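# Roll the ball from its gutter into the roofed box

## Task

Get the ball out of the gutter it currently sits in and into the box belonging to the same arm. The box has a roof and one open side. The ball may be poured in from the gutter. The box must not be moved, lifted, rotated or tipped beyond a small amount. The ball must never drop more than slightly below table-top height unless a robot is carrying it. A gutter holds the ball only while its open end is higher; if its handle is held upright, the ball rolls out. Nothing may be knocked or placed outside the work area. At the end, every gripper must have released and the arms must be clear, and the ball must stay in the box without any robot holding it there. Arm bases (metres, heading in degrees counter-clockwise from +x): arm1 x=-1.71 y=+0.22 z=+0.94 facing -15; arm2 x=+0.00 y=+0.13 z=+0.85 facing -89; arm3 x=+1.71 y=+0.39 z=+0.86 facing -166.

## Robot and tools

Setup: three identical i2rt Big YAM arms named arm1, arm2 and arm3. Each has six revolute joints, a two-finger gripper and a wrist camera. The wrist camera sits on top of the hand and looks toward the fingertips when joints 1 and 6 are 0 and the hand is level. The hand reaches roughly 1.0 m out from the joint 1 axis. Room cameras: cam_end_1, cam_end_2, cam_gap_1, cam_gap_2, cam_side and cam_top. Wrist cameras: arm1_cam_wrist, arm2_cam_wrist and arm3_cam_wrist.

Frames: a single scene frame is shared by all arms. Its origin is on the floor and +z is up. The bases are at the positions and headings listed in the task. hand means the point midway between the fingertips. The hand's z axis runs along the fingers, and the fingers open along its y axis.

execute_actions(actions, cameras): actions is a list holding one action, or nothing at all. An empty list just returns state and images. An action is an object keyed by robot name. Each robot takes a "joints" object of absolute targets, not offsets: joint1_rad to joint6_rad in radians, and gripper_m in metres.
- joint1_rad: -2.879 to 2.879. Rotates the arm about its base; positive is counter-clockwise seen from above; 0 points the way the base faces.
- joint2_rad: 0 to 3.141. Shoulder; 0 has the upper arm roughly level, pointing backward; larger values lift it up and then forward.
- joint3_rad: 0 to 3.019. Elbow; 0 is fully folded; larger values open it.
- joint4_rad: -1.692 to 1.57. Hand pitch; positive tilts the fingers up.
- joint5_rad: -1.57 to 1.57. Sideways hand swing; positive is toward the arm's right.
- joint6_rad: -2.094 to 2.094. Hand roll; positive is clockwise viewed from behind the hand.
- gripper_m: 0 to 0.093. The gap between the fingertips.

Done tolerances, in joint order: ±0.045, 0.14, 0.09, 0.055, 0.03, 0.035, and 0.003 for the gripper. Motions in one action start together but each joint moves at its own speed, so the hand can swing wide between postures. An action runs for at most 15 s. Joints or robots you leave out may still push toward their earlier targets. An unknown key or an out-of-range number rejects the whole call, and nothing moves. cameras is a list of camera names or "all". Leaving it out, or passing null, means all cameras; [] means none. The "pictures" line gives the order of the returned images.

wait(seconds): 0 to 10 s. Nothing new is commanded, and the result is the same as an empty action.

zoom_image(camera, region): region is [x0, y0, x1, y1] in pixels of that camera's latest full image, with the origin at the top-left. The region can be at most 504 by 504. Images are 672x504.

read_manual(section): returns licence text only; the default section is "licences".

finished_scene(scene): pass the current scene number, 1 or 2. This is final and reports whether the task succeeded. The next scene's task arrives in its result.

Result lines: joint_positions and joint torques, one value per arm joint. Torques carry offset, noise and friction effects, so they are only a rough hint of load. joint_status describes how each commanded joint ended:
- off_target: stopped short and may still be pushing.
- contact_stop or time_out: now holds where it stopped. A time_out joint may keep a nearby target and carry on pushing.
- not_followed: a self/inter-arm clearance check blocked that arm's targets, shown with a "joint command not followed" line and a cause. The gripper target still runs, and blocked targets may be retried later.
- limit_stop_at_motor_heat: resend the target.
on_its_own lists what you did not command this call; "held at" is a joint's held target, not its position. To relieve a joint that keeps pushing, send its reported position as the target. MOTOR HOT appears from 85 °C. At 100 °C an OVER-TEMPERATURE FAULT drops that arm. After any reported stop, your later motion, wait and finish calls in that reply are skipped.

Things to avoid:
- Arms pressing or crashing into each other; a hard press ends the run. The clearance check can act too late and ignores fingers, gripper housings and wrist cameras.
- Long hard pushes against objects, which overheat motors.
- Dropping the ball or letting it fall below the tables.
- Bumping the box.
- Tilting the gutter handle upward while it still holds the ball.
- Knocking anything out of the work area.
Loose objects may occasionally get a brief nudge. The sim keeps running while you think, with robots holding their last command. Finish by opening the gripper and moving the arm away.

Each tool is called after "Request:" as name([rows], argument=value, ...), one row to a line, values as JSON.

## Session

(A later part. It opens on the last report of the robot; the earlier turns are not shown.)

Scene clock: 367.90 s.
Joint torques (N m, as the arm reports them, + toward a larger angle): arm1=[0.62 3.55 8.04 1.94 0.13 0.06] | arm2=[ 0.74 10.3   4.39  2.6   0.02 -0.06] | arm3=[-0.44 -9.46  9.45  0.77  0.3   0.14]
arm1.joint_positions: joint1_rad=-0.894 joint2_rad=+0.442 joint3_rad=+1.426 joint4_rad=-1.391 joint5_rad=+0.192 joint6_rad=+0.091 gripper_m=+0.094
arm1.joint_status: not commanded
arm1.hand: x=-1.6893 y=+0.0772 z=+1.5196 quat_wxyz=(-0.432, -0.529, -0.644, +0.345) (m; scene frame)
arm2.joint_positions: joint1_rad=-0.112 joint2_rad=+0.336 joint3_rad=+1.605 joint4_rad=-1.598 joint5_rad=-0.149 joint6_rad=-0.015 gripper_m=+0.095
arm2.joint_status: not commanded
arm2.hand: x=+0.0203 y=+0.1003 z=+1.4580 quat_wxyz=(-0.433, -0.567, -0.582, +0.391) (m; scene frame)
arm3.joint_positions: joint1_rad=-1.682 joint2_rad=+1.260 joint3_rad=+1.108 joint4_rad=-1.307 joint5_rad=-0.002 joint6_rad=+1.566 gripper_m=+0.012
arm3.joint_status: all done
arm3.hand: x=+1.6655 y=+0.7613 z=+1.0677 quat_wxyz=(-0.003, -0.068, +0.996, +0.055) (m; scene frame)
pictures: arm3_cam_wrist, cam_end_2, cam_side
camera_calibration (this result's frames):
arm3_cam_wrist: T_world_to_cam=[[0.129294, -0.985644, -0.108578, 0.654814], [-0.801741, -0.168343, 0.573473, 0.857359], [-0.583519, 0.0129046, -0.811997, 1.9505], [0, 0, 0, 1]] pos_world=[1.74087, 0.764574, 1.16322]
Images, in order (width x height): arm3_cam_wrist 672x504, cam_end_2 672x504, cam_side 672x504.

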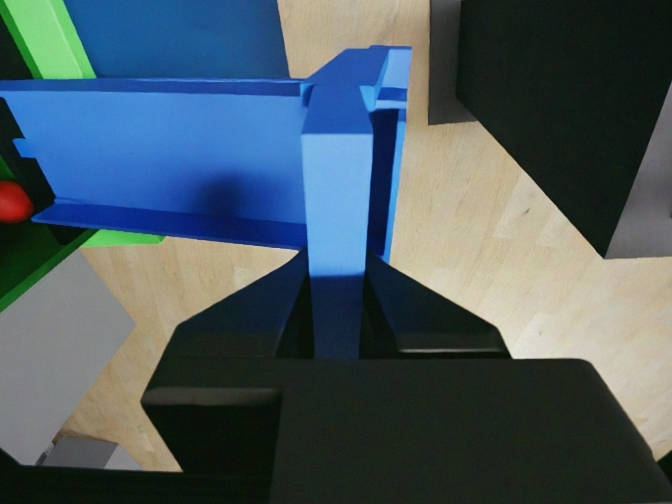

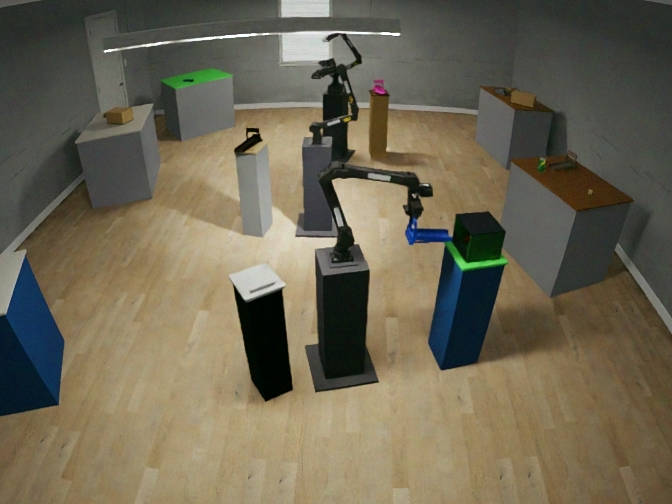

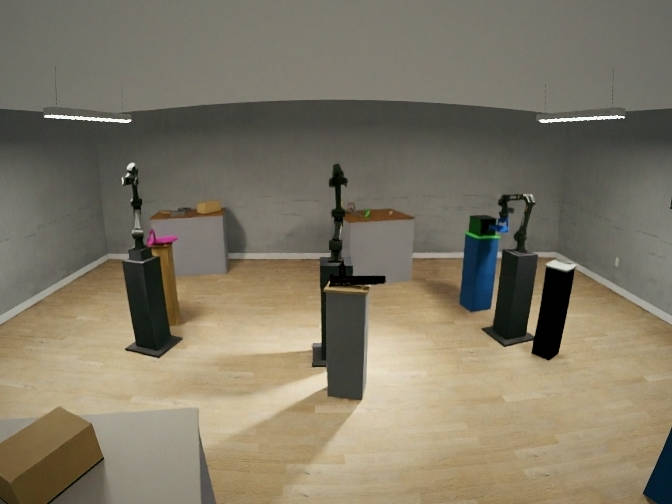

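Request:
execute_actions([
  {"arm3": {"joints": {"joint1_rad": 1.571, "joint3_rad": 1.36, "joint4_rad": -1.45, "joint5_rad": -0.213, "joint6_rad": -0.36}}},
], cameras=["cam_end_2"])

Request:
execute_actions([
  {"arm3": {"joints": {"joint2_rad": 1.705, "joint3_rad": 1.50, "joint4_rad": -1.395}}},
], cameras=["cam_end_2", "arm3_cam_wrist"])

Request:
zoom_image(camera="cam_end_2", region=[180, 170, 340, 320])

Scene clock: 389.03 s.
Joint torques (N m, as the arm reports them, + toward a larger angle): arm1=[0.63 3.58 8.06 1.95 0.13 0.05] | arm2=[ 0.76 10.72  4.41  2.6   0.   -0.03] | arm3=[ -0.6  -11.33  12.57   0.68  -0.22  -0.06]
arm1.joint_positions: joint1_rad=-0.894 joint2_rad=+0.442 joint3_rad=+1.426 joint4_rad=-1.391 joint5_rad=+0.192 joint6_rad=+0.091 gripper_m=+0.094
arm1.joint_status: not commanded
arm1.hand: x=-1.6893 y=+0.0772 z=+1.5196 quat_wxyz=(-0.432, -0.529, -0.644, +0.345) (m; scene frame)
arm2.joint_positions: joint1_rad=-0.112 joint2_rad=+0.336 joint3_rad=+1.605 joint4_rad=-1.598 joint5_rad=-0.149 joint6_rad=-0.015 gripper_m=+0.095
arm2.joint_status: not commanded
arm2.hand: x=+0.0203 y=+0.1003 z=+1.4580 quat_wxyz=(-0.433, -0.567, -0.582, +0.391) (m; scene frame)
arm3.joint_positions: joint1_rad=+1.573 joint2_rad=+1.273 joint3_rad=+1.320 joint4_rad=-1.444 joint5_rad=-0.211 joint6_rad=-0.350 gripper_m=+0.012
arm3.joint_status: all done
arm3.hand: x=+1.8455 y=+0.0102 z=+1.1516 quat_wxyz=(-0.137, -0.456, -0.879, -0.006) (m; scene frame)
pictures: cam_end_2
Images, in order (width x height): cam_end_2 672x504.

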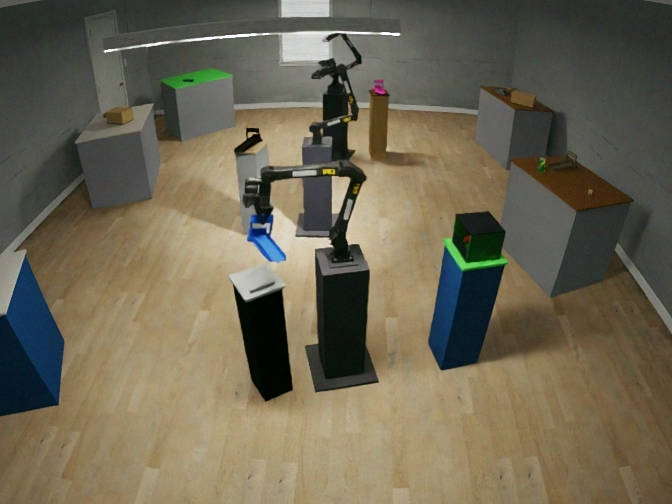

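Scene clock: 390.47 s.
Joint torques (N m, as the arm reports them, + toward a larger angle): arm1=[0.59 3.59 8.07 1.93 0.12 0.06] | arm2=[ 0.3  10.35  4.47  2.46  0.02 -0.06] | arm3=[ -0.64 -17.13  11.     0.53  -0.21  -0.05]
arm1.joint_positions: joint1_rad=-0.894 joint2_rad=+0.442 joint3_rad=+1.426 joint4_rad=-1.391 joint5_rad=+0.192 joint6_rad=+0.091 gripper_m=+0.094
arm1.joint_status: not commanded
arm1.hand: x=-1.6893 y=+0.0772 z=+1.5196 quat_wxyz=(-0.432, -0.529, -0.644, +0.345) (m; scene frame)
arm2.joint_positions: joint1_rad=-0.112 joint2_rad=+0.336 joint3_rad=+1.605 joint4_rad=-1.598 joint5_rad=-0.149 joint6_rad=-0.015 gripper_m=+0.095
arm2.joint_status: not commanded
arm2.hand: x=+0.0203 y=+0.1003 z=+1.4580 quat_wxyz=(-0.433, -0.567, -0.582, +0.391) (m; scene frame)
arm3.joint_positions: joint1_rad=+1.573 joint2_rad=+1.716 joint3_rad=+1.471 joint4_rad=-1.397 joint5_rad=-0.211 joint6_rad=-0.350 gripper_m=+0.012
arm3.joint_status: all done
arm3.hand: x=+1.8694 y=-0.0847 z=+1.0210 quat_wxyz=(-0.056, -0.469, -0.876, -0.097) (m; scene frame)
pictures: arm3_cam_wrist, cam_end_2
camera_calibration (this result's frames):
arm3_cam_wrist: T_world_to_cam=[[-0.814556, -0.536373, -0.220913, 1.70668], [-0.556473, 0.614972, 0.558701, 0.528137], [-0.163816, 0.578025, -0.799407, 1.29289], [0, 0, 0, 1]] pos_world=[1.89588, -0.156694, 1.1155]
Images, in order (width x height): arm3_cam_wrist 672x504, cam_end_2 672x504.

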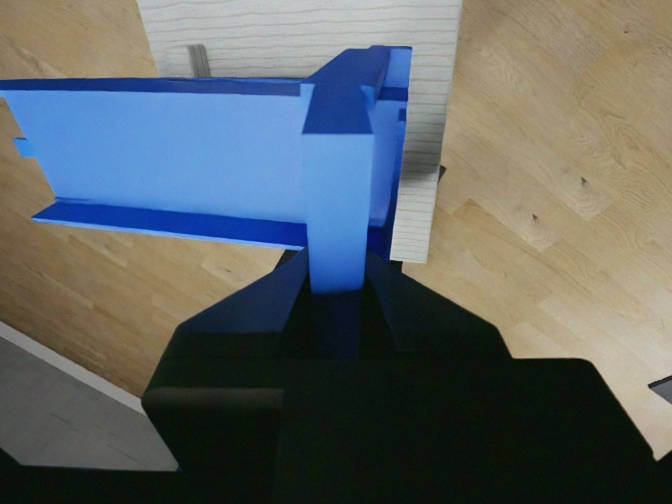

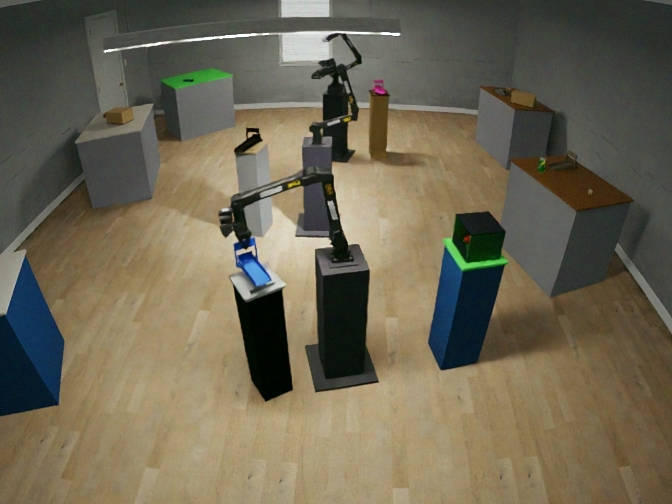

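Region (180, 170, 340, 320) of cam_end_2's 672x504 image, scaled by 3.150, with more detail than that image has; it fills the top 472 rows of this view, and the rest is white.

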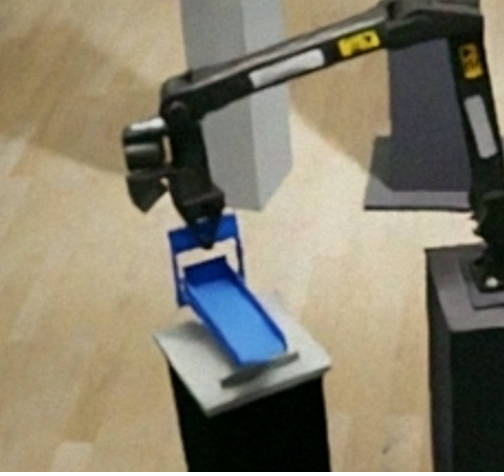

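Request:
execute_actions([
  {"arm3": {"joints": {"joint2_rad": 1.746, "joint3_rad": 1.378, "joint4_rad": -1.278}}},
], cameras=["cam_end_2"])

Request:
zoom_image(camera="cam_end_2", region=[180, 170, 340, 320])

Scene clock: 395.77 s.
Joint torques (N m, as the arm reports them, + toward a larger angle): arm1=[0.59 3.62 8.05 1.94 0.13 0.05] | arm2=[ 0.61 10.43  4.38  2.52  0.03 -0.06] | arm3=[ -0.62 -17.69   8.77   0.63  -0.17  -0.1 ]
arm1.joint_positions: joint1_rad=-0.894 joint2_rad=+0.442 joint3_rad=+1.426 joint4_rad=-1.391 joint5_rad=+0.192 joint6_rad=+0.091 gripper_m=+0.094
arm1.joint_status: not commanded
arm1.hand: x=-1.6893 y=+0.0772 z=+1.5196 quat_wxyz=(-0.432, -0.529, -0.644, +0.345) (m; scene frame)
arm2.joint_positions: joint1_rad=-0.112 joint2_rad=+0.336 joint3_rad=+1.605 joint4_rad=-1.598 joint5_rad=-0.149 joint6_rad=-0.015 gripper_m=+0.095
arm2.joint_status: not commanded
arm2.hand: x=+0.0203 y=+0.1003 z=+1.4580 quat_wxyz=(-0.433, -0.567, -0.582, +0.391) (m; scene frame)
arm3.joint_positions: joint1_rad=+1.573 joint2_rad=+1.756 joint3_rad=+1.369 joint4_rad=-1.286 joint5_rad=-0.212 joint6_rad=-0.351 gripper_m=+0.012
arm3.joint_status: all done
arm3.hand: x=+1.8672 y=-0.0757 z=+0.9651 quat_wxyz=(-0.046, -0.470, -0.875, -0.108) (m; scene frame)
pictures: cam_end_2
Images, in order (width x height): cam_end_2 672x504.

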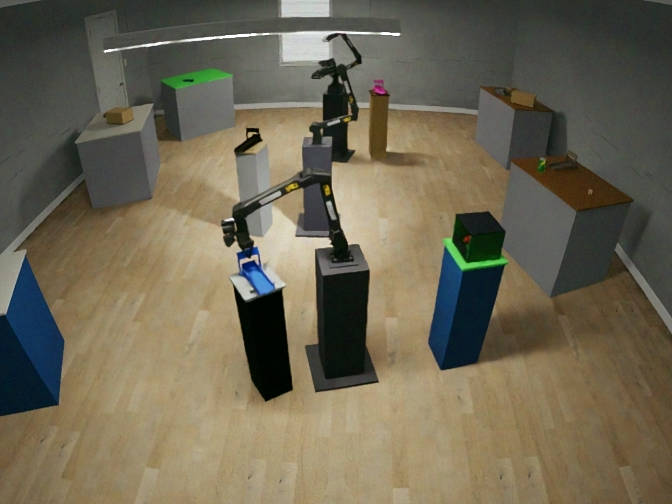

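Region (180, 170, 340, 320) of cam_end_2's 672x504 image, scaled by 3.150, with more detail than that image has; it fills the top 472 rows of this view, and the rest is white.

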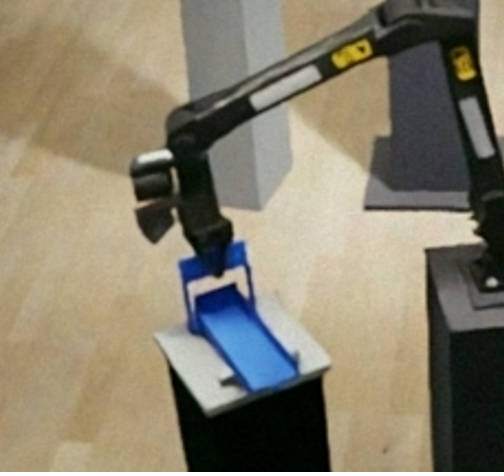

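The gutter is back in its original resting pose. Releasing and lifting clear.

Request:
execute_actions([
  {"arm3": {"joints": {"gripper_m": 0.09}}},
], cameras=[])

Request:
execute_actions([
  {"arm3": {"joints": {"joint2_rad": 1.62, "joint3_rad": 1.62, "joint4_rad": -1.62}}},
], cameras=["cam_end_2", "cam_side"])

Request:
zoom_image(camera="cam_end_2", region=[190, 150, 540, 320])

Scene clock: 410.00 s.
Joint torques (N m, as the arm reports them, + toward a larger angle): arm1=[0.65 3.59 8.07 1.96 0.13 0.06] | arm2=[ 0.9  10.46  4.31  2.46  0.03 -0.03] | arm3=[ -0.55 -17.77   8.82   0.63  -0.15  -0.04]
arm1.joint_positions: joint1_rad=-0.894 joint2_rad=+0.442 joint3_rad=+1.426 joint4_rad=-1.391 joint5_rad=+0.192 joint6_rad=+0.091 gripper_m=+0.094
arm1.joint_status: not commanded
arm1.hand: x=-1.6893 y=+0.0772 z=+1.5196 quat_wxyz=(-0.432, -0.529, -0.644, +0.345) (m; scene frame)
arm2.joint_positions: joint1_rad=-0.112 joint2_rad=+0.336 joint3_rad=+1.605 joint4_rad=-1.598 joint5_rad=-0.149 joint6_rad=-0.015 gripper_m=+0.095
arm2.joint_status: not commanded
arm2.hand: x=+0.0203 y=+0.1003 z=+1.4580 quat_wxyz=(-0.433, -0.567, -0.582, +0.391) (m; scene frame)
arm3.joint_positions: joint1_rad=+1.573 joint2_rad=+1.756 joint3_rad=+1.369 joint4_rad=-1.286 joint5_rad=-0.212 joint6_rad=-0.351 gripper_m=+0.090
arm3.joint_status: all done
arm3.hand: x=+1.8672 y=-0.0757 z=+0.9651 quat_wxyz=(-0.046, -0.470, -0.875, -0.108) (m; scene frame)
pictures: none
No camera images: the call's "cameras" was empty. Leave "cameras" out to get every camera's image.

Scene clock: 411.27 s.
Joint torques (N m, as the arm reports them, + toward a larger angle): arm1=[0.58 3.56 8.07 1.93 0.13 0.06] | arm2=[ 0.35 10.11  4.4   2.54  0.04 -0.05] | arm3=[ -0.81 -15.24  10.83   0.13  -0.14  -0.06]
arm1.joint_positions: joint1_rad=-0.894 joint2_rad=+0.442 joint3_rad=+1.426 joint4_rad=-1.391 joint5_rad=+0.192 joint6_rad=+0.091 gripper_m=+0.094
arm1.joint_status: not commanded
arm1.hand: x=-1.6893 y=+0.0772 z=+1.5196 quat_wxyz=(-0.432, -0.529, -0.644, +0.345) (m; scene frame)
arm2.joint_positions: joint1_rad=-0.112 joint2_rad=+0.336 joint3_rad=+1.605 joint4_rad=-1.598 joint5_rad=-0.149 joint6_rad=-0.015 gripper_m=+0.095
arm2.joint_status: not commanded
arm2.hand: x=+0.0203 y=+0.1003 z=+1.4580 quat_wxyz=(-0.433, -0.567, -0.582, +0.391) (m; scene frame)
arm3.joint_positions: joint1_rad=+1.573 joint2_rad=+1.616 joint3_rad=+1.596 joint4_rad=-1.611 joint5_rad=-0.212 joint6_rad=-0.351 gripper_m=+0.090
arm3.joint_status: all done
arm3.hand: x=+1.8636 y=-0.0625 z=+1.1162 quat_wxyz=(-0.060, -0.469, -0.876, -0.093) (m; scene frame)
pictures: cam_end_2, cam_side
Images, in order (width x height): cam_end_2 672x504, cam_side 672x504.

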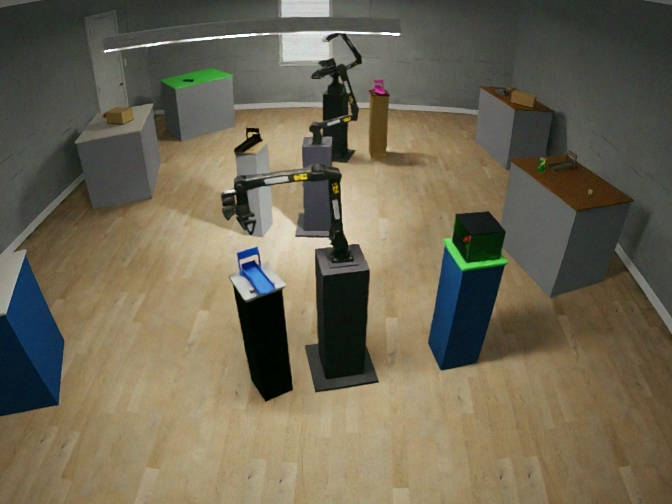

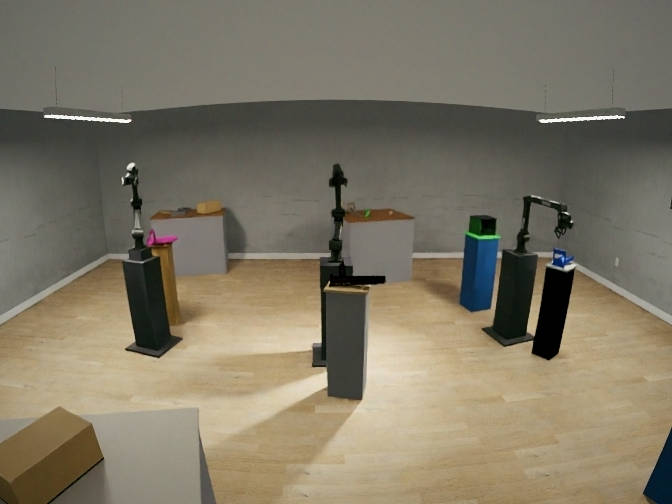

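Region (190, 150, 540, 320) of cam_end_2's 672x504 image, scaled by 1.440, with more detail than that image has; it fills the top 245 rows of this view, and the rest is white.

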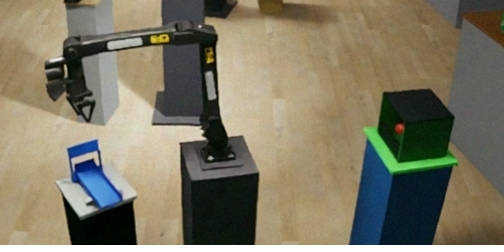

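The ball is inside the box, the box is undisturbed, the gutter is back on its stand, and arm3 is clear.

Request:
finished_scene(scene=2)

The scene is finished: the task was done.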